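# Lift the marquee roof off and set it low

## Task

Using the six arms (arm1 at x=+0.29 y=+0.65 z=+0.72 facing -102; arm2 at x=-0.22 y=+0.65 z=+0.72 facing -85; arm3 at x=-0.31 y=-0.65 z=+0.72 facing +99; arm4 at x=+0.24 y=-0.65 z=+0.72 facing +83; arm5 at x=-0.70 y=-0.07 z=+0.72 facing +8; arm6 at x=+0.70 y=+0.08 z=+0.72 facing +166, positions in metres in the scene frame, headings in degrees counter-clockwise from +x), lift the marquee's roof clear of its four posts and set it down low on the tabletop. Then open the grippers and withdraw the arms. The roof has to stay there by itself, not because a robot is still holding it. Every other object on the table should end up where it was, neither shifted, tilted nor toppled, and no rigid object may be knocked or placed outside the work area.

## Robot and tools

Setup. Six identical i2rt Big YAM arms, arm1 to arm6, are mounted on a table whose top is at about z=0.72 m. Each has six revolute joints, a two-finger gripper and a wrist camera (arm1_cam_wrist ... arm6_cam_wrist). Two fixed room cameras, cam_high and cam_low, look at the scene. The hand reaches roughly 1.0 m from the joint1 axis at full extension. All positions use one scene frame: origin on the floor, +z up, metres. The hand point lies midway between the fingertips; the hand's z axis runs along the fingers, and the fingers close along its y axis. A loose object may occasionally get a brief nudge from outside.

execute_actions. Arguments: actions (a list holding either one action or nothing) and optionally cameras. The action is an object keyed by arm name; under each arm goes "joints", an object of absolute joint targets by name (not offsets). Names, units, ranges and done-tolerances: joint1_rad -2.879 to 2.879 (±0.045), rotates the whole arm about its foot, positive counter-clockwise seen from above, 0 means unfolding toward the foot's facing direction; joint2_rad 0 to 3.141 (±0.14), shoulder, 0 has the upper arm pointing back roughly level, increasing raises it then brings it forward; joint3_rad 0 to 3.019 (±0.09), elbow, 0 folded, increasing opens it; joint4_rad -1.692 to 1.57 (±0.055), hand pitch, positive tips the fingers up; joint5_rad -1.57 to 1.57 (±0.03), sideways hand swing, positive toward the arm's right; joint6_rad -2.094 to 2.094 (±0.035), hand roll, positive clockwise viewed from behind; gripper_m 0 to 0.093 (±0.003), fingertip gap in metres, about 50-62 N per pad at most. Any subset of arms and joints may be named; all start together and may finish at different times; joints speed differ, so the hand can swing wide between postures. An omitted joint may keep pushing toward an earlier target. A single action lasts at most 15 s. An unknown key or out-of-range value rejects the whole call with nothing moving. cameras takes names from arm1_cam_wrist...arm6_cam_wrist, cam_high, cam_low or "all"; omitted/null/["all"] means every camera, [] none. An empty actions list just reports state and images.

Results. Each result gives every arm's joint_positions, joint torques (per arm joint, raw drive output with offsets and noise, not a clean load measure), and a pictures line listing which camera each image came from. joint_status describes how each commanded motion ended: done, off_target (stopped short and may still push), contact_stop or time_out (target dropped, joint holds where it stopped; a timed-out joint can keep a target within 0.375, 0.375, 0.113, 0.225, 0.075, 0.3 rad for joints 1-6 and resume if freed), not_followed (the self/inter-arm collision check withheld targets; a line "joint command not followed" with a cause appears; the arm may retry those targets on later actions; gripper commands still run). on_its_own lists joints you did not command, where "held at" is the kept target, not the current angle. To relieve a joint still pushing, send it its reported position. Tiny target changes may not move a joint. If any result reports a stop, the remaining execute_actions, wait and finished_scene calls of that reply are skipped.

wait: seconds, 0 to 10; commands nothing and returns the same state and images. zoom_image: camera plus region [x0, y0, x1, y1] in pixels of that camera's last full image, origin top-left, no larger than 504 by 504. read_manual: section "licences" (default) gives URDF licence text. finished_scene: scene (1 or 2) ends that scene irreversibly after the last command is held and reports success; the roof must already rest on its own.

Cameras. Calibration lines give OpenCV intrinsics K, distortion D, image size 672x504, and T_world_to_cam mapping scene coordinates to camera coordinates, plus pos_world. Room cameras may be off by up to about 2.3 degrees and 9 mm; wrist camera poses are derived from reported joint angles and can be further off. A zero-roll, level hand with joint1 and joint6 at 0 puts the camera above the hand looking at the fingertips.

Cautions. The arms do not stop on contact and can push hard; continued pushing heats motors (MOTOR HOT warning from 85 °C; at 100 °C an OVER-TEMPERATURE FAULT drops that arm and its gripper, and unfinished keys read limit_stop_at_motor_heat, so resend those targets). Holding a load, even while you are thinking, heats motors. Robots pressing hard against each other ends the run as a failure; the collision guard may react late and ignores fingers, gripper housings and wrist cameras. Arms do not coordinate: if one stalls the others proceed. The simulation keeps running between replies, with the robot holding its last command. Avoid dropping, slipping or slamming the roof, bumping the posts or other items, and pushing anything rigid out of the work area. Release the roof and move arms clear before ending the scene.

Each tool is called after ">>>" as name([rows], argument=value, ...), one row to a line, values as JSON.

## Session

>>> execute_actions(actions=[])

Scene clock: 0.00 s.
Joint torques (N m, as the arm reports them, + toward a larger angle): no reading
Motor temperatures (°C, as the motors report them): arm1=[24 25 24 22 25 25] | arm2=[22 22 24 25 23 23] | arm3=[23 23 22 26 25 24] | arm4=[21 25 23 22 23 23] | arm5=[24 23 26 25 22 25] | arm6=[24 25 21 26 24 23]
arm1.joint_positions: joint1_rad=+0.264 joint2_rad=+0.423 joint3_rad=+0.537 joint4_rad=-1.254 joint5_rad=+0.205 joint6_rad=-0.386 gripper_m=+0.095
arm1.joint_status: not commanded
arm1.hand: x=+0.2644 y=+0.4644 z=+0.9876 quat_wxyz=(-0.045, -0.539, -0.808, +0.233) (m; scene frame)
arm2.joint_positions: joint1_rad=-0.365 joint2_rad=+0.529 joint3_rad=+0.390 joint4_rad=-1.016 joint5_rad=-0.242 joint6_rad=+0.313 gripper_m=+0.095
arm2.joint_status: not commanded
arm2.hand: x=-0.2335 y=+0.4417 z=+0.8599 quat_wxyz=(-0.230, -0.841, -0.486, +0.055) (m; scene frame)
arm3.joint_positions: joint1_rad=+0.100 joint2_rad=+0.340 joint3_rad=+0.661 joint4_rad=-1.383 joint5_rad=+0.313 joint6_rad=+0.492 gripper_m=+0.094
arm3.joint_status: not commanded
arm3.hand: x=-0.3076 y=-0.4737 z=+0.9801 quat_wxyz=(-0.231, +0.578, -0.764, -0.169) (m; scene frame)
arm4.joint_positions: joint1_rad=-0.213 joint2_rad=+0.478 joint3_rad=+0.487 joint4_rad=-1.116 joint5_rad=-0.152 joint6_rad=-0.537 gripper_m=+0.095
arm4.joint_status: not commanded
arm4.hand: x=+0.2745 y=-0.4449 z=+0.8829 quat_wxyz=(-0.191, +0.776, -0.581, -0.155) (m; scene frame)
arm5.joint_positions: joint1_rad=+0.396 joint2_rad=+0.402 joint3_rad=+0.596 joint4_rad=-1.283 joint5_rad=+0.100 joint6_rad=+0.233 gripper_m=+0.095
arm5.joint_status: not commanded
arm5.hand: x=-0.5265 y=+0.0048 z=+0.9192 quat_wxyz=(-0.239, +0.118, -0.963, -0.040) (m; scene frame)
arm6.joint_positions: joint1_rad=-0.297 joint2_rad=+0.503 joint3_rad=+0.450 joint4_rad=-1.052 joint5_rad=-0.299 joint6_rad=-0.184 gripper_m=+0.094
arm6.joint_status: not commanded
arm6.hand: x=+0.4920 y=+0.1495 z=+0.8943 quat_wxyz=(+0.057, +0.954, -0.145, -0.258) (m; scene frame)
pictures: arm1_cam_wrist, arm2_cam_wrist, arm3_cam_wrist, arm4_cam_wrist, arm5_cam_wrist, arm6_cam_wrist, cam_high, cam_low
Images, in order (width x height): arm1_cam_wrist 672x504, arm2_cam_wrist 672x504, arm3_cam_wrist 672x504, arm4_cam_wrist 672x504, arm5_cam_wrist 672x504, arm6_cam_wrist 672x504, cam_high 672x504, cam_low 672x504.

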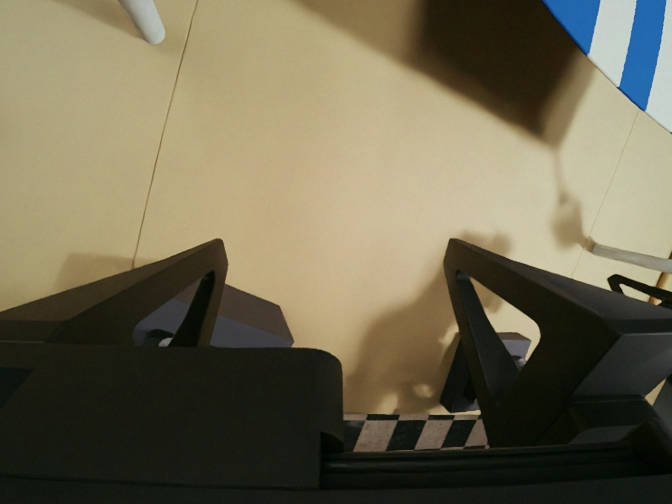

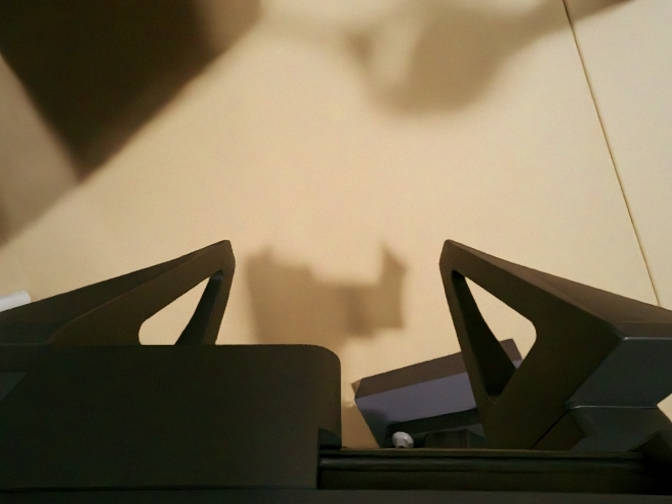

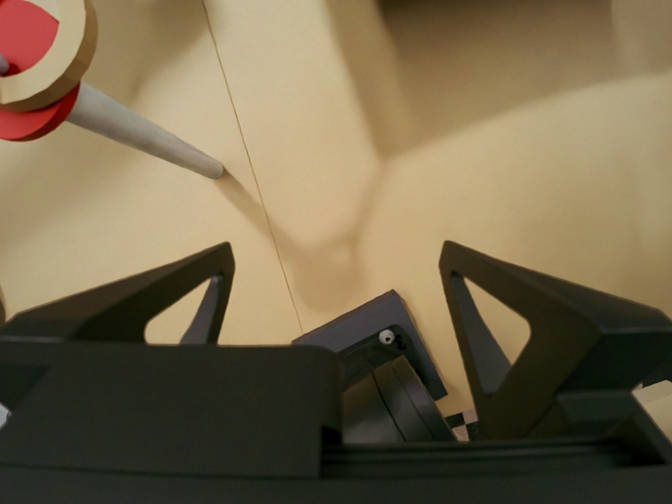

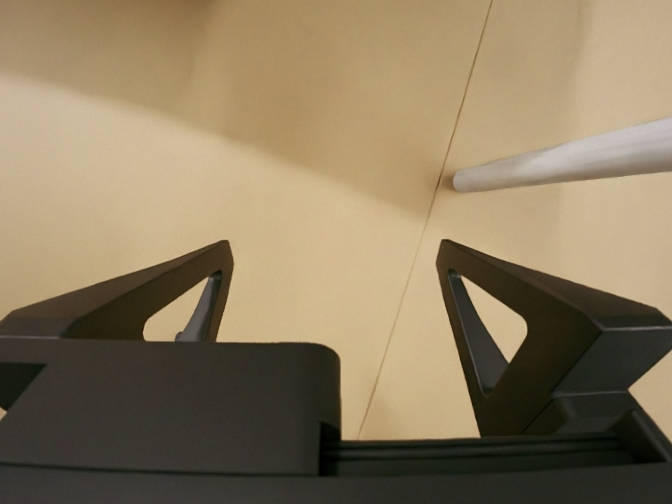

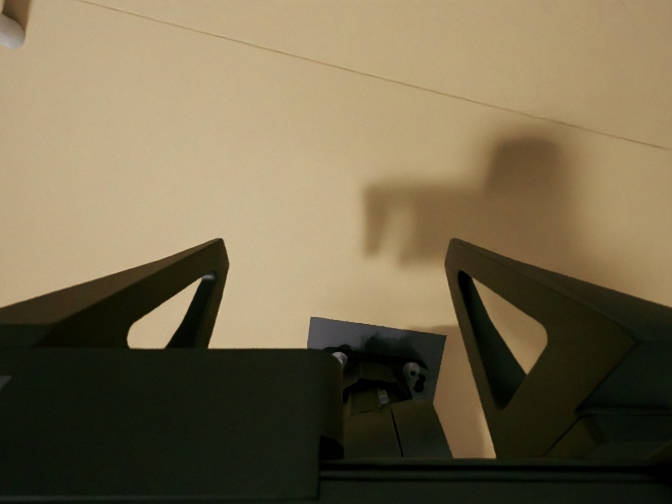

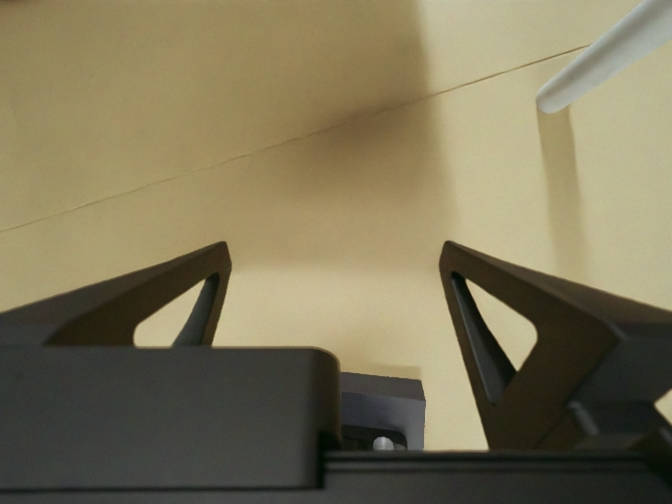

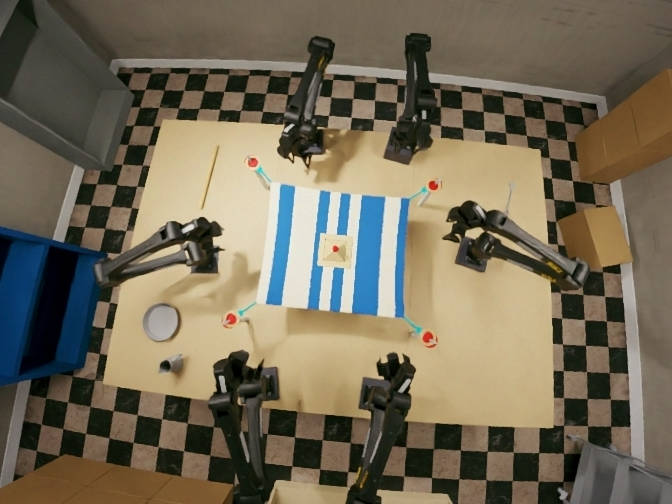

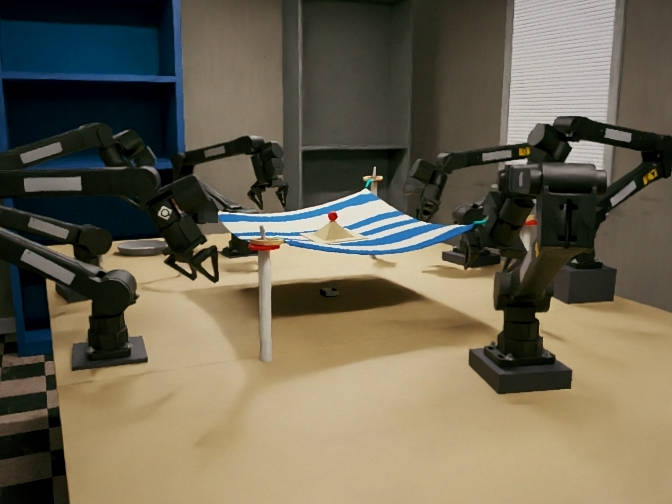

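>>> zoom_image(camera="cam_high", region=[385, 300, 457, 354])

>>> zoom_image(camera="cam_low", region=[200, 150, 420, 315])

>>> zoom_image(camera="cam_high", region=[200, 135, 470, 360])

Region (385, 300, 457, 354) of cam_high's 672x504 image, scaled by 7.000, with more detail than that image has; it fills the top 378 rows of this view, and the rest is white.

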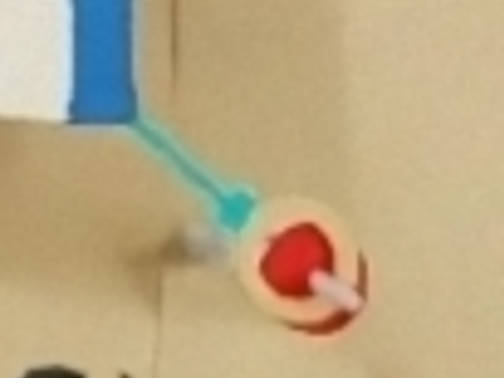

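Region (200, 150, 420, 315) of cam_low's 672x504 image, scaled by 2.291, with more detail than that image has; it fills the top 378 rows of this view, and the rest is white.

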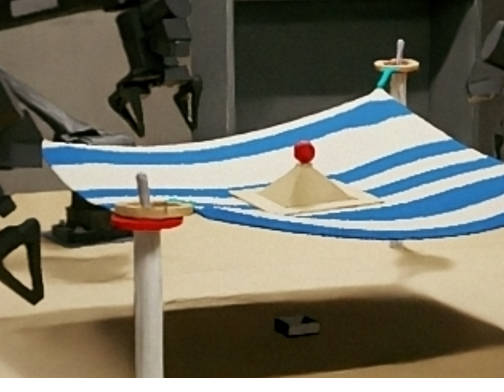

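Region (200, 135, 470, 360) of cam_high's 672x504 image, scaled by 1.867, with more detail than that image has.

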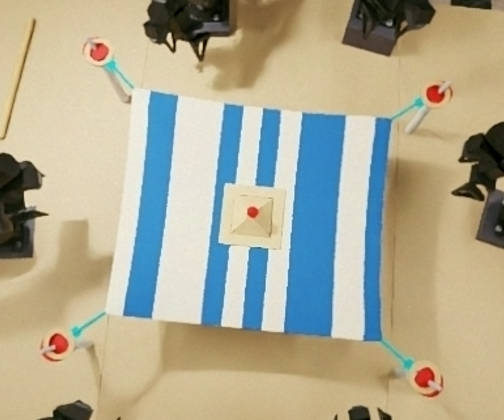

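>>> execute_actions([
  {"arm1":{"joints":{"joint3_rad":0.95,"joint4_rad":-1.6,"joint5_rad":0,"joint6_rad":0}},"arm2":{"joints":{"joint3_rad":1.05,"joint4_rad":-1.6,"joint5_rad":0,"joint6_rad":0}},"arm3":{"joints":{"joint3_rad":0.95,"joint4_rad":-1.6,"joint5_rad":0,"joint6_rad":0}},"arm4":{"joints":{"joint3_rad":1.0,"joint4_rad":-1.6,"joint5_rad":0,"joint6_rad":0}},"arm5":{"joints":{"joint1_rad":0.0,"joint2_rad":0.25,"joint3_rad":0.45,"joint4_rad":-1.45,"joint5_rad":0,"joint6_rad":0}},"arm6":{"joints":{"joint1_rad":0.35,"joint2_rad":0.25,"joint3_rad":0.45,"joint4_rad":-1.45,"joint5_rad":0,"joint6_rad":0}}},
], cameras=["cam_high"])

>>> execute_actions([
  {"arm1":{"joints":{"joint1_rad":0.545,"joint2_rad":1.15,"joint3_rad":1.47,"joint4_rad":-1.68}},"arm2":{"joints":{"joint1_rad":-0.61,"joint2_rad":1.2,"joint3_rad":1.52,"joint4_rad":-1.68}},"arm3":{"joints":{"joint1_rad":0.12,"joint2_rad":1.04,"joint3_rad":1.36,"joint4_rad":-1.68}},"arm4":{"joints":{"joint1_rad":-0.37,"joint2_rad":1.13,"joint3_rad":1.45,"joint4_rad":-1.68}}},
], cameras=["arm1_cam_wrist","arm2_cam_wrist","arm3_cam_wrist","arm4_cam_wrist","cam_high","cam_low"])

Scene clock: 31.47 s.
Joint torques (N m, as the arm reports them, + toward a larger angle): arm1=[-0.14  2.87 12.37  0.89 -0.04  0.04] | arm2=[-1.68  1.76 10.76  1.23  0.06 -0.11] | arm3=[ 0.67  3.2   9.8   0.1  -0.26 -0.17] | arm4=[ 1.14  1.18 14.    0.84  0.09  0.1 ] | arm5=[-1.15  3.97  8.3   0.68 -0.17 -0.13] | arm6=[1.15 2.88 8.71 1.05 0.11 0.14]
Motor temperatures (°C, as the motors report them): arm1=[24 25 30 22 25 25] | arm2=[22 22 32 25 23 23] | arm3=[23 23 28 26 25 24] | arm4=[21 25 30 22 23 23] | arm5=[24 23 30 25 22 25] | arm6=[24 25 28 26 24 23]
arm1.joint_positions: joint1_rad=+0.264 joint2_rad=+0.423 joint3_rad=+0.913 joint4_rad=-1.587 joint5_rad=+0.004 joint6_rad=-0.015 gripper_m=+0.095
arm1.joint_status: all done
arm1.hand: x=+0.2967 y=+0.4986 z=+1.1250 quat_wxyz=(-0.171, -0.663, -0.710, +0.166) (m; scene frame)
arm2.joint_positions: joint1_rad=-0.365 joint2_rad=+0.529 joint3_rad=+1.013 joint4_rad=-1.587 joint5_rad=-0.002 joint6_rad=+0.007 gripper_m=+0.095
arm2.joint_status: all done
arm2.hand: x=-0.2660 y=+0.4780 z=+1.0916 quat_wxyz=(-0.143, -0.774, -0.590, +0.183) (m; scene frame)
arm3.joint_positions: joint1_rad=+0.100 joint2_rad=+0.340 joint3_rad=+0.921 joint4_rad=-1.588 joint5_rad=+0.004 joint6_rad=+0.007 gripper_m=+0.094
arm3.joint_status: all done
arm3.hand: x=-0.3495 y=-0.5144 z=+1.0693 quat_wxyz=(-0.162, +0.771, -0.576, -0.220) (m; scene frame)
arm4.joint_positions: joint1_rad=-0.213 joint2_rad=+0.478 joint3_rad=+0.953 joint4_rad=-1.589 joint5_rad=-0.004 joint6_rad=-0.015 gripper_m=+0.095
arm4.joint_status: all done
arm4.hand: x=+0.2863 y=-0.4949 z=+1.0513 quat_wxyz=(-0.185, +0.588, -0.775, -0.139) (m; scene frame)
arm5.joint_positions: joint1_rad=+0.011 joint2_rad=+0.254 joint3_rad=+0.447 joint4_rad=-1.441 joint5_rad=+0.004 joint6_rad=+0.009 gripper_m=+0.095
arm5.joint_status: all done
arm5.hand: x=-0.5754 y=-0.0567 z=+0.8533 quat_wxyz=(-0.161, +0.053, -0.986, -0.008) (m; scene frame)
arm6.joint_positions: joint1_rad=+0.339 joint2_rad=+0.253 joint3_rad=+0.450 joint4_rad=-1.442 joint5_rad=-0.004 joint6_rad=-0.011 gripper_m=+0.094
arm6.joint_status: all done
arm6.hand: x=+0.5731 y=+0.0707 z=+0.8897 quat_wxyz=(+0.013, +0.987, +0.046, -0.156) (m; scene frame)
pictures: cam_high
Images, in order (width x height): cam_high 672x504.

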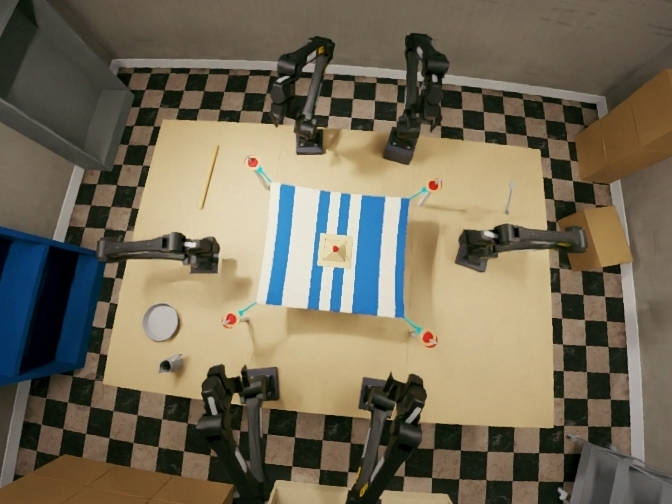

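Scene clock: 33.03 s.
Joint torques (N m, as the arm reports them, + toward a larger angle): arm1=[ 0.18 -7.43 13.67  0.55 -0.02  0.06] | arm2=[-1.43 -8.04 11.55  0.97  0.03 -0.07] | arm3=[ 1.26 -5.33 10.59 -0.33 -0.24 -0.15] | arm4=[ 0.91 -7.71 14.97  0.48  0.06  0.12] | arm5=[-1.65  3.41  8.47  0.79 -0.17 -0.02] | arm6=[1.09 3.33 8.7  0.96 0.13 0.18]
Motor temperatures (°C, as the motors report them): arm1=[24 25 30 22 25 25] | arm2=[22 22 32 25 23 23] | arm3=[23 23 29 26 25 24] | arm4=[21 25 30 22 23 23] | arm5=[24 23 30 25 22 25] | arm6=[24 25 28 26 24 23]
arm1.joint_positions: joint1_rad=+0.541 joint2_rad=+1.163 joint3_rad=+1.422 joint4_rad=-1.672 joint5_rad=+0.003 joint6_rad=-0.014 gripper_m=+0.095
arm1.joint_status: all done
arm1.hand: x=+0.3997 y=+0.3286 z=+1.1773 quat_wxyz=(-0.065, -0.573, -0.815, +0.049) (m; scene frame)
arm2.joint_positions: joint1_rad=-0.607 joint2_rad=+1.210 joint3_rad=+1.476 joint4_rad=-1.671 joint5_rad=-0.002 joint6_rad=+0.006 gripper_m=+0.095
arm2.joint_status: all done
arm2.hand: x=-0.3940 y=+0.3339 z=+1.1198 quat_wxyz=(-0.043, -0.859, -0.505, +0.071) (m; scene frame)
arm3.joint_positions: joint1_rad=+0.111 joint2_rad=+1.041 joint3_rad=+1.327 joint4_rad=-1.668 joint5_rad=+0.004 joint6_rad=+0.007 gripper_m=+0.094
arm3.joint_status: all done
joint sent to its limit — the command would take arm3.joint4_rad past its lower limit, so that joint was sent only as far as its limit.
arm3.hand: x=-0.4006 y=-0.3586 z=+1.1027 quat_wxyz=(-0.053, +0.802, -0.591, -0.072) (m; scene frame)
arm4.joint_positions: joint1_rad=-0.367 joint2_rad=+1.146 joint3_rad=+1.396 joint4_rad=-1.673 joint5_rad=-0.003 joint6_rad=-0.015 gripper_m=+0.095
arm4.joint_status: all done
arm4.hand: x=+0.3827 y=-0.3518 z=+1.0884 quat_wxyz=(-0.065, +0.539, -0.839, -0.044) (m; scene frame)
arm5.joint_positions: joint1_rad=+0.011 joint2_rad=+0.254 joint3_rad=+0.447 joint4_rad=-1.441 joint5_rad=+0.004 joint6_rad=+0.009 gripper_m=+0.095
arm5.joint_status: not commanded
arm5.hand: x=-0.5754 y=-0.0567 z=+0.8533 quat_wxyz=(-0.161, +0.053, -0.986, -0.008) (m; scene frame)
arm6.joint_positions: joint1_rad=+0.339 joint2_rad=+0.253 joint3_rad=+0.450 joint4_rad=-1.442 joint5_rad=-0.004 joint6_rad=-0.011 gripper_m=+0.094
arm6.joint_status: not commanded
arm6.hand: x=+0.5731 y=+0.0707 z=+0.8897 quat_wxyz=(+0.013, +0.987, +0.046, -0.156) (m; scene frame)
pictures: arm1_cam_wrist, arm2_cam_wrist, arm3_cam_wrist, arm4_cam_wrist, cam_high, cam_low
camera_calibration (this result's frames):
arm1_cam_wrist: T_world_to_cam=[[-0.939439, -0.342687, 0.00457983, 0.480592], [-0.3055, 0.843401, 0.441977, -0.668393], [-0.155322, 0.413811, -0.897015, 1.10436], [0, 0, 0, 1]] pos_world=[0.418825, 0.271418, 1.28384]
arm2_cam_wrist: T_world_to_cam=[[-0.87052, 0.492104, -0.00533358, -0.503582], [0.437831, 0.77937, 0.448204, -0.58315], [0.22472, 0.387835, -0.893915, 1.08325], [0, 0, 0, 1]] pos_world=[-0.426484, 0.282183, 1.22701]
arm3_cam_wrist: T_world_to_cam=[[0.956321, 0.292272, 0.00523709, 0.481542], [0.262345, -0.866028, 0.425642, -0.668851], [0.128939, -0.405676, -0.904876, 1.03076], [0, 0, 0, 1]] pos_world=[-0.417943, -0.301831, 1.21488]
arm4_cam_wrist: T_world_to_cam=[[0.91155, -0.411139, 0.00640403, -0.504156], [-0.371194, -0.816086, 0.442966, -0.623567], [-0.176894, -0.406163, -0.896516, 1.02078], [0, 0, 0, 1]] pos_world=[0.40867, -0.301559, 1.1946]
Images, in order (width x height): arm1_cam_wrist 672x504, arm2_cam_wrist 672x504, arm3_cam_wrist 672x504, arm4_cam_wrist 672x504, cam_high 672x504, cam_low 672x504.

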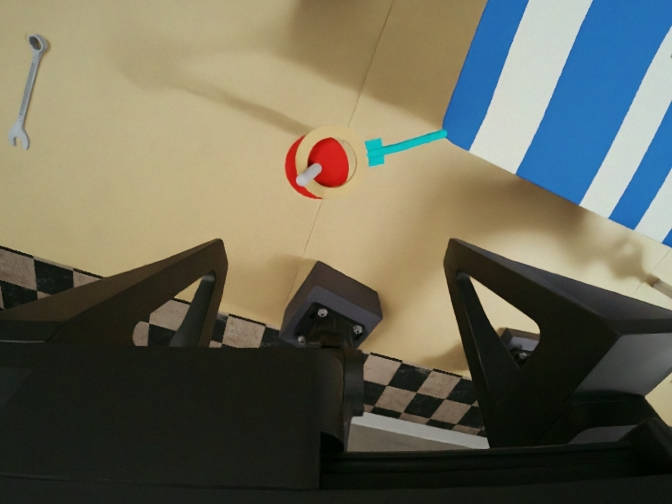

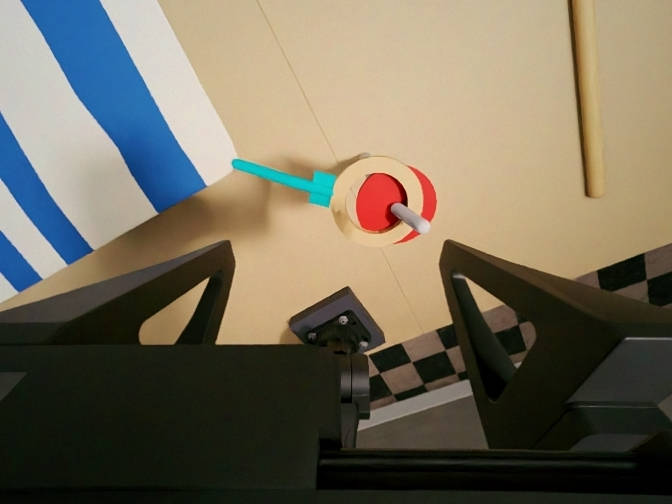

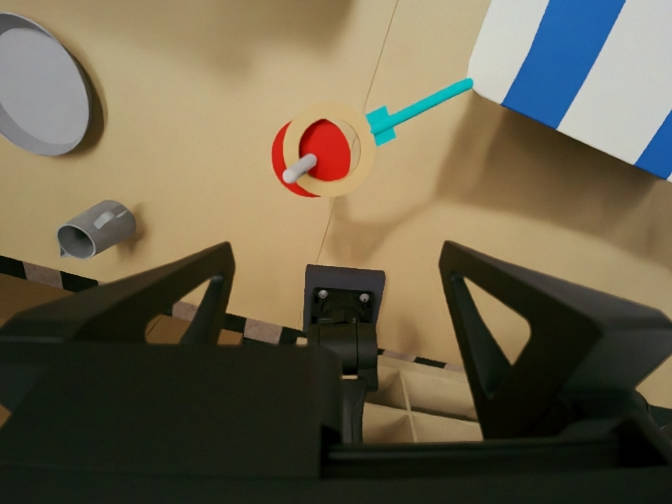

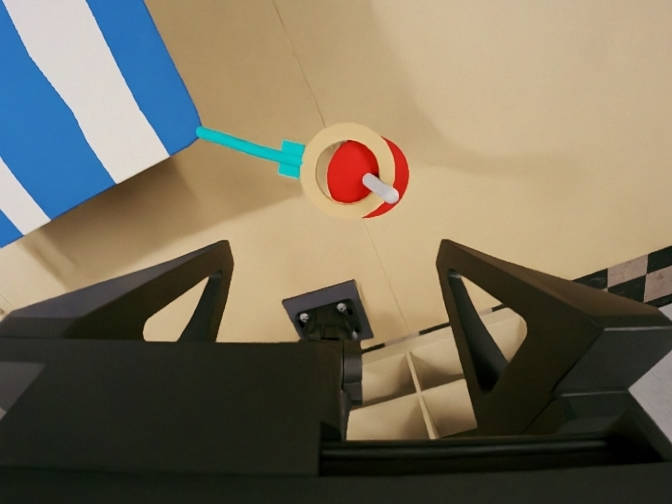

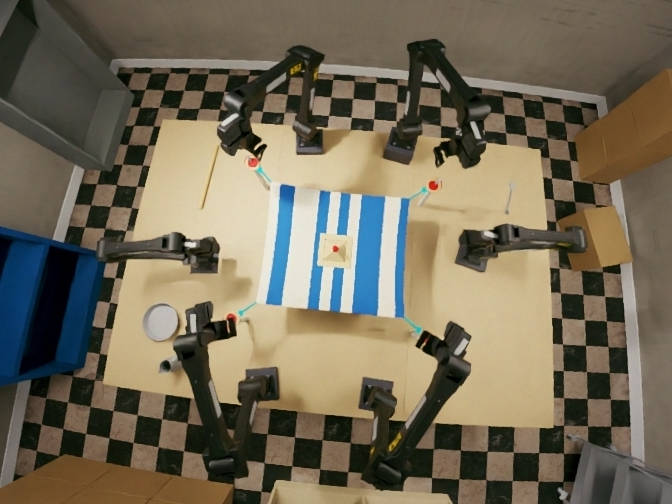

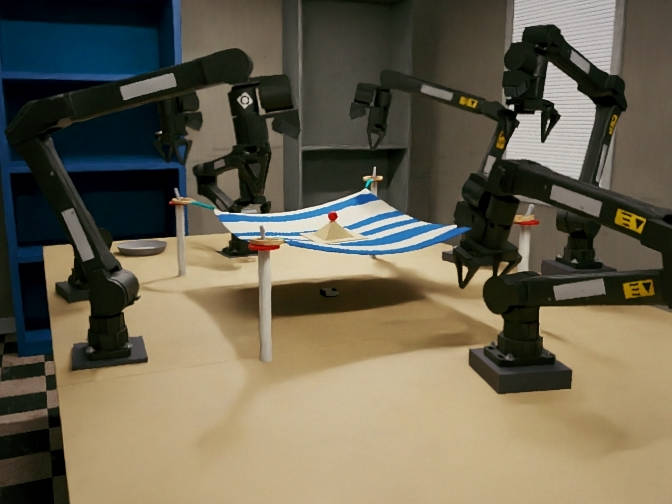

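>>> execute_actions([
  {"arm1":{"joints":{"joint2_rad":1.242,"joint3_rad":1.175,"joint4_rad":-1.47,"joint6_rad":1.28}},"arm2":{"joints":{"joint1_rad":-0.702,"joint2_rad":1.277,"joint3_rad":1.40,"joint6_rad":-1.37}},"arm3":{"joints":{"joint1_rad":0.128,"joint2_rad":1.215,"joint6_rad":1.08}},"arm4":{"joints":{"joint1_rad":-0.408,"joint2_rad":1.243,"joint3_rad":1.38,"joint6_rad":-1.32}}},
], cameras=["arm1_cam_wrist","arm2_cam_wrist","arm3_cam_wrist","arm4_cam_wrist","cam_low"])

Scene clock: 60.83 s.
Joint torques (N m, as the arm reports them, + toward a larger angle): arm1=[ 0.24 -8.9  10.53  1.09  0.06  0.03] | arm2=[-1.   -7.9   8.46  0.61 -0.1  -0.07] | arm3=[ 1.11 -7.74 10.44 -0.79 -0.15 -0.01] | arm4=[ 1.   -8.89 10.71  0.16 -0.03 -0.23] | arm5=[-0.66  3.79  8.61  0.68 -0.19 -0.05] | arm6=[0.82 3.5  8.58 1.13 0.12 0.15]
Motor temperatures (°C, as the motors report them): arm1=[24 26 32 22 25 25] | arm2=[22 23 35 25 23 23] | arm3=[23 23 31 26 25 24] | arm4=[21 26 32 22 23 23] | arm5=[24 23 30 25 22 25] | arm6=[24 25 27 26 24 23]
arm1.joint_positions: joint1_rad=+0.541 joint2_rad=+1.252 joint3_rad=+1.162 joint4_rad=-1.485 joint5_rad=+0.003 joint6_rad=+1.265 gripper_m=+0.095
arm1.joint_status: all done
arm1.hand: x=+0.4015 y=+0.3230 z=+1.0487 quat_wxyz=(-0.001, -0.950, -0.313, +0.002) (m; scene frame)
arm2.joint_positions: joint1_rad=-0.706 joint2_rad=+1.275 joint3_rad=+1.398 joint4_rad=-1.671 joint5_rad=-0.001 joint6_rad=-1.362 gripper_m=+0.095
arm2.joint_status: all done
arm2.hand: x=-0.4248 y=+0.3526 z=+1.0666 quat_wxyz=(+0.002, -0.394, -0.919, +0.011) (m; scene frame)
arm3.joint_positions: joint1_rad=+0.120 joint2_rad=+1.218 joint3_rad=+1.327 joint4_rad=-1.668 joint5_rad=+0.003 joint6_rad=+1.073 gripper_m=+0.094
arm3.joint_status: all done
arm3.hand: x=-0.4141 y=-0.3262 z=+1.0498 quat_wxyz=(+0.000, +0.396, -0.918, -0.001) (m; scene frame)
arm4.joint_positions: joint1_rad=-0.406 joint2_rad=+1.255 joint3_rad=+1.371 joint4_rad=-1.673 joint5_rad=-0.003 joint6_rad=-1.304 gripper_m=+0.095
arm4.joint_status: all done
arm4.hand: x=+0.4028 y=-0.3416 z=+1.0438 quat_wxyz=(-0.012, +0.931, -0.366, -0.002) (m; scene frame)
arm5.joint_positions: joint1_rad=+0.011 joint2_rad=+0.254 joint3_rad=+0.447 joint4_rad=-1.441 joint5_rad=+0.004 joint6_rad=+0.009 gripper_m=+0.095
arm5.joint_status: not commanded
arm5.hand: x=-0.5754 y=-0.0567 z=+0.8533 quat_wxyz=(-0.161, +0.053, -0.986, -0.008) (m; scene frame)
arm6.joint_positions: joint1_rad=+0.339 joint2_rad=+0.253 joint3_rad=+0.450 joint4_rad=-1.442 joint5_rad=-0.004 joint6_rad=-0.011 gripper_m=+0.094
arm6.joint_status: not commanded
arm6.hand: x=+0.5731 y=+0.0707 z=+0.8897 quat_wxyz=(+0.013, +0.987, +0.046, -0.156) (m; scene frame)
pictures: arm1_cam_wrist, arm2_cam_wrist, arm3_cam_wrist, arm4_cam_wrist, cam_low
camera_calibration (this result's frames):
arm1_cam_wrist: T_world_to_cam=[[-0.598738, 0.800941, -0.00242853, -0.0178582], [0.651946, 0.489115, 0.579425, -1.02035], [0.465273, 0.345341, -0.815022, 0.678482], [0, 0, 0, 1]] pos_world=[0.338841, 0.279064, 1.14415]
arm2_cam_wrist: T_world_to_cam=[[-0.728875, -0.684334, 0.0206937, -0.0926628], [-0.546236, 0.599479, 0.585023, -1.06104], [-0.412756, 0.415105, -0.810753, 0.666272], [0, 0, 0, 1]] pos_world=[-0.372111, 0.296088, 1.16283]
arm3_cam_wrist: T_world_to_cam=[[0.725568, -0.688137, 0.00435025, 0.070825], [-0.563303, -0.590289, 0.578143, -1.02677], [-0.395273, -0.421932, -0.815924, 0.682018], [0, 0, 0, 1]] pos_world=[-0.360185, -0.269585, 1.14978]
arm4_cam_wrist: T_world_to_cam=[[0.676241, 0.736066, 0.0300766, -0.0560691], [0.594434, -0.569325, 0.567905, -1.02301], [0.435139, -0.366162, -0.822544, 0.678501], [0, 0, 0, 1]] pos_world=[0.350786, -0.292714, 1.14076]
Images, in order (width x height): arm1_cam_wrist 672x504, arm2_cam_wrist 672x504, arm3_cam_wrist 672x504, arm4_cam_wrist 672x504, cam_low 672x504.

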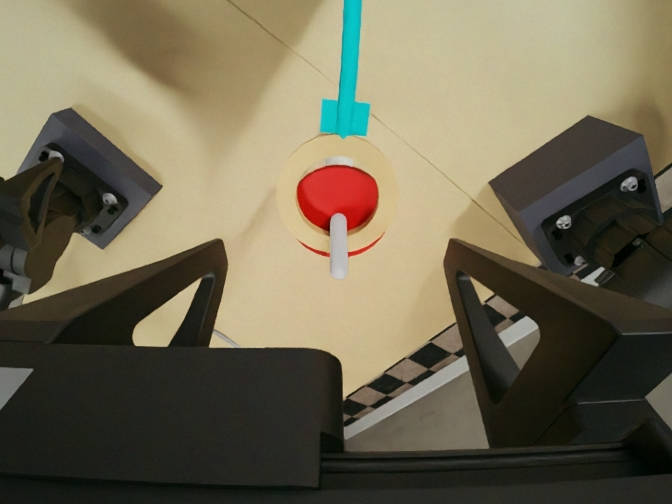

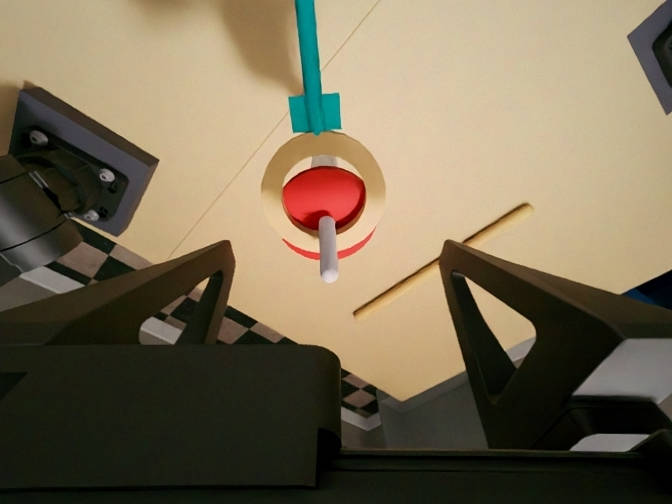

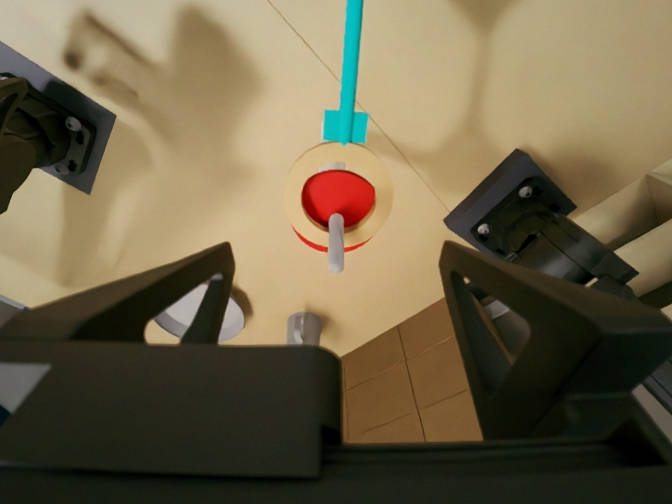

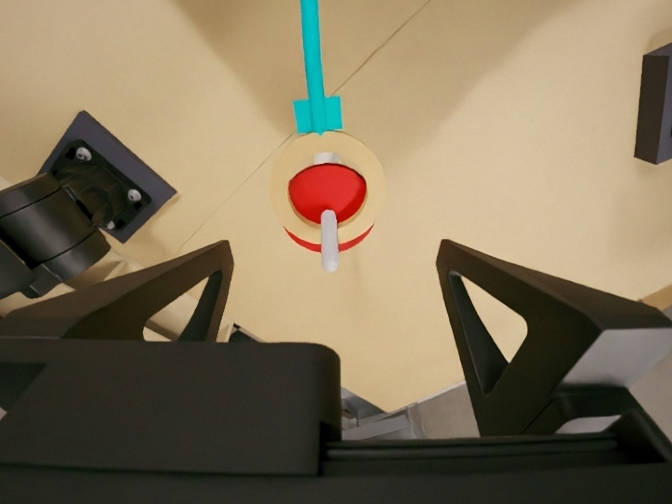

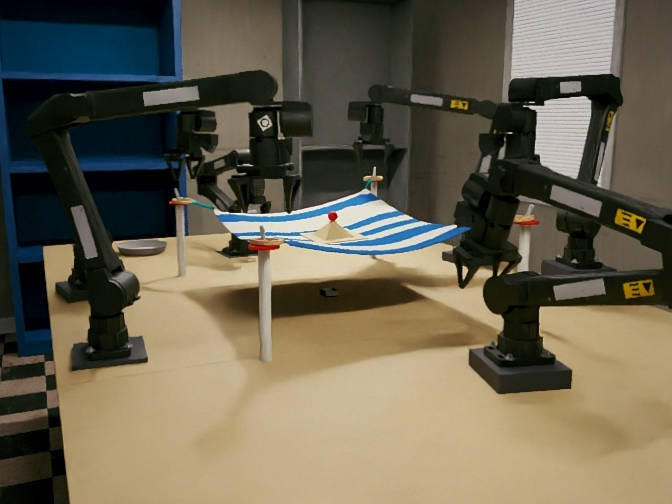

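>>> execute_actions([
  {"arm1":{"joints":{"joint2_rad":1.278,"joint3_rad":1.011,"joint4_rad":-1.267}},"arm2":{"joints":{"joint1_rad":-0.67,"joint3_rad":1.249,"joint4_rad":-1.537}},"arm3":{"joints":{"joint3_rad":1.138,"joint4_rad":-1.462}},"arm4":{"joints":{"joint3_rad":1.186,"joint4_rad":-1.485}}},
], cameras=["arm1_cam_wrist","arm2_cam_wrist","arm3_cam_wrist","arm4_cam_wrist","cam_low"])

Scene clock: 72.17 s.
Joint torques (N m, as the arm reports them, + toward a larger angle): arm1=[ 0.18 -7.73  9.89  1.12  0.06  0.06] | arm2=[-1.72 -8.04  8.39  1.33 -0.1  -0.08] | arm3=[ 1.04 -7.02  8.07  0.07 -0.16 -0.01] | arm4=[ 1.01 -8.45 10.67  1.05 -0.03 -0.21] | arm5=[-1.97  3.33  8.46  0.7  -0.18 -0.08] | arm6=[1.05 3.26 8.74 1.15 0.12 0.16]
Motor temperatures (°C, as the motors report them): arm1=[24 26 31 22 25 25] | arm2=[22 23 33 25 23 23] | arm3=[23 24 31 26 25 24] | arm4=[21 26 30 22 23 23] | arm5=[24 23 31 25 22 25] | arm6=[24 25 27 26 24 23]
arm1.joint_positions: joint1_rad=+0.541 joint2_rad=+1.272 joint3_rad=+1.002 joint4_rad=-1.283 joint5_rad=+0.003 joint6_rad=+1.265 gripper_m=+0.095
arm1.joint_status: all done
arm1.hand: x=+0.4019 y=+0.3219 z=+0.9821 quat_wxyz=(-0.012, -0.950, -0.313, +0.002) (m; scene frame)
arm2.joint_positions: joint1_rad=-0.673 joint2_rad=+1.274 joint3_rad=+1.248 joint4_rad=-1.550 joint5_rad=-0.001 joint6_rad=-1.363 gripper_m=+0.095
arm2.joint_status: all done
arm2.hand: x=-0.4123 y=+0.3497 z=+1.0098 quat_wxyz=(-0.001, -0.379, -0.926, -0.002) (m; scene frame)
arm3.joint_positions: joint1_rad=+0.120 joint2_rad=+1.210 joint3_rad=+1.138 joint4_rad=-1.473 joint5_rad=+0.003 joint6_rad=+1.073 gripper_m=+0.094
arm3.joint_status: all done
arm3.hand: x=-0.4146 y=-0.3252 z=+0.9803 quat_wxyz=(-0.001, +0.396, -0.918, -0.008) (m; scene frame)
arm4.joint_positions: joint1_rad=-0.406 joint2_rad=+1.250 joint3_rad=+1.178 joint4_rad=-1.498 joint5_rad=-0.003 joint6_rad=-1.305 gripper_m=+0.095
arm4.joint_status: all done
arm4.hand: x=+0.4012 y=-0.3440 z=+0.9718 quat_wxyz=(-0.005, +0.931, -0.365, -0.002) (m; scene frame)
arm5.joint_positions: joint1_rad=+0.011 joint2_rad=+0.254 joint3_rad=+0.447 joint4_rad=-1.441 joint5_rad=+0.004 joint6_rad=+0.009 gripper_m=+0.095
arm5.joint_status: not commanded
arm5.hand: x=-0.5754 y=-0.0567 z=+0.8533 quat_wxyz=(-0.161, +0.053, -0.986, -0.008) (m; scene frame)
arm6.joint_positions: joint1_rad=+0.339 joint2_rad=+0.253 joint3_rad=+0.450 joint4_rad=-1.442 joint5_rad=-0.004 joint6_rad=-0.011 gripper_m=+0.094
arm6.joint_status: not commanded
arm6.hand: x=+0.5731 y=+0.0707 z=+0.8897 quat_wxyz=(+0.013, +0.987, +0.046, -0.156) (m; scene frame)
pictures: arm1_cam_wrist, arm2_cam_wrist, arm3_cam_wrist, arm4_cam_wrist, cam_low
camera_calibration (this result's frames):
arm1_cam_wrist: T_world_to_cam=[[-0.598344, 0.800884, -0.0238601, 0.00404287], [0.647906, 0.501144, 0.573649, -0.978042], [0.471383, 0.32778, -0.818754, 0.631341], [0, 0, 0, 1]] pos_world=[0.338495, 0.279961, 1.07806]
arm2_cam_wrist: T_world_to_cam=[[-0.705332, -0.708848, -0.00651416, -0.0385816], [-0.575078, 0.566804, 0.589932, -1.02464], [-0.414479, 0.419844, -0.807427, 0.620855], [0, 0, 0, 1]] pos_world=[-0.359129, 0.29276, 1.10551]
arm3_cam_wrist: T_world_to_cam=[[0.725275, -0.688419, -0.00739793, 0.0835149], [-0.561158, -0.597358, 0.572944, -0.982553], [-0.398845, -0.411391, -0.819561, 0.630998], [0, 0, 0, 1]] pos_world=[-0.360269, -0.269856, 1.08071]
arm4_cam_wrist: T_world_to_cam=[[0.675794, 0.736891, 0.0171849, -0.0380457], [0.598411, -0.56211, 0.570909, -0.984617], [0.430357, -0.375533, -0.820834, 0.616056], [0, 0, 0, 1]] pos_world=[0.349792, -0.294078, 1.06846]
Images, in order (width x height): arm1_cam_wrist 672x504, arm2_cam_wrist 672x504, arm3_cam_wrist 672x504, arm4_cam_wrist 672x504, cam_low 672x504.

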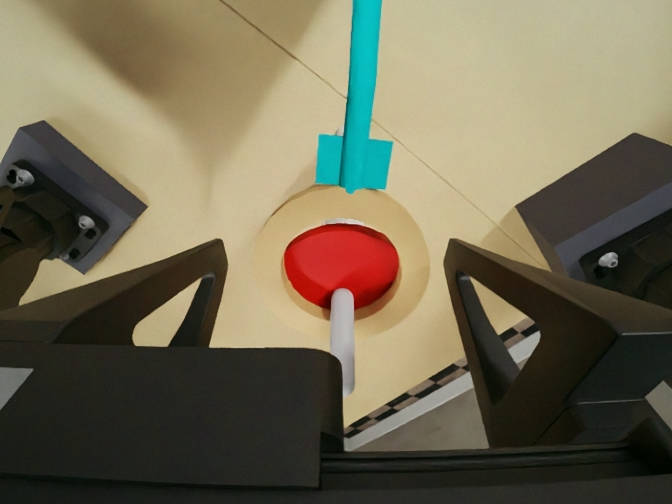

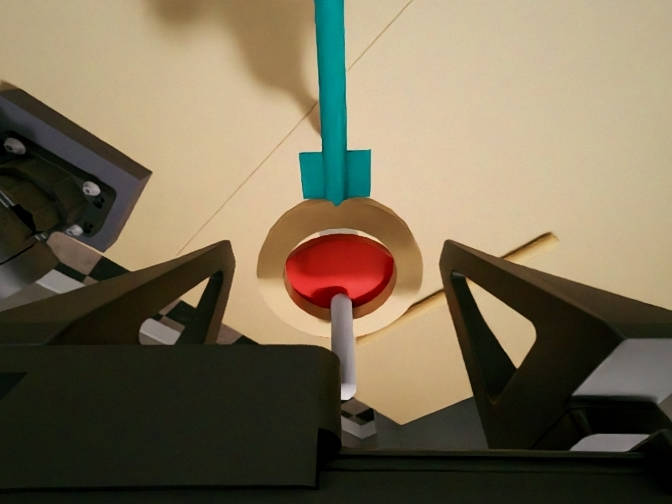

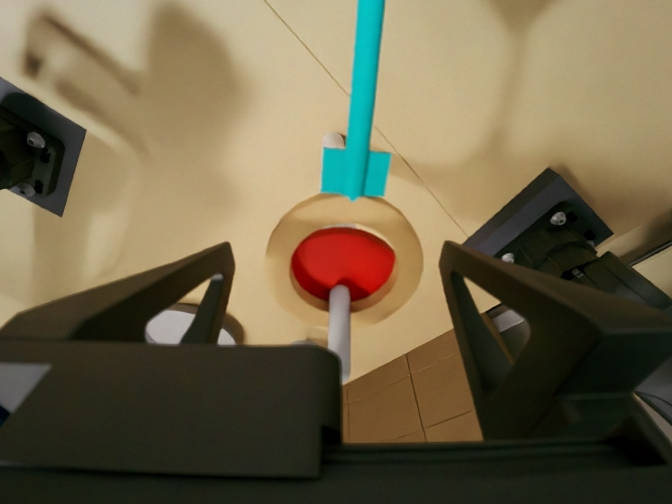

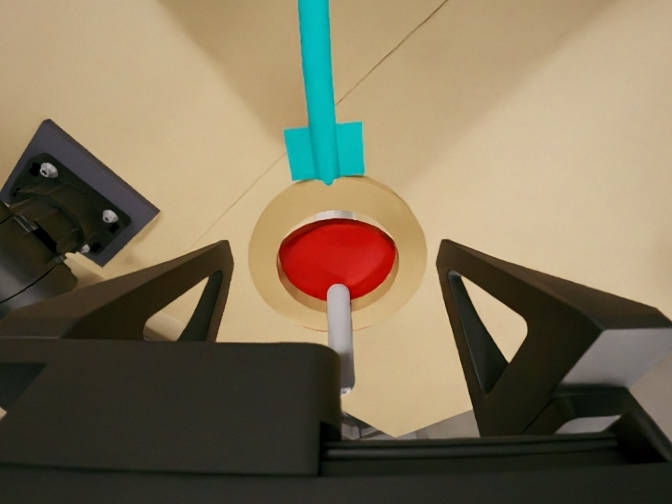

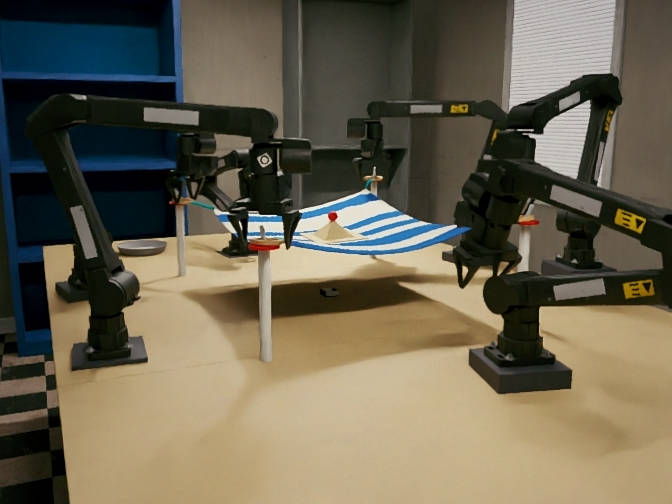

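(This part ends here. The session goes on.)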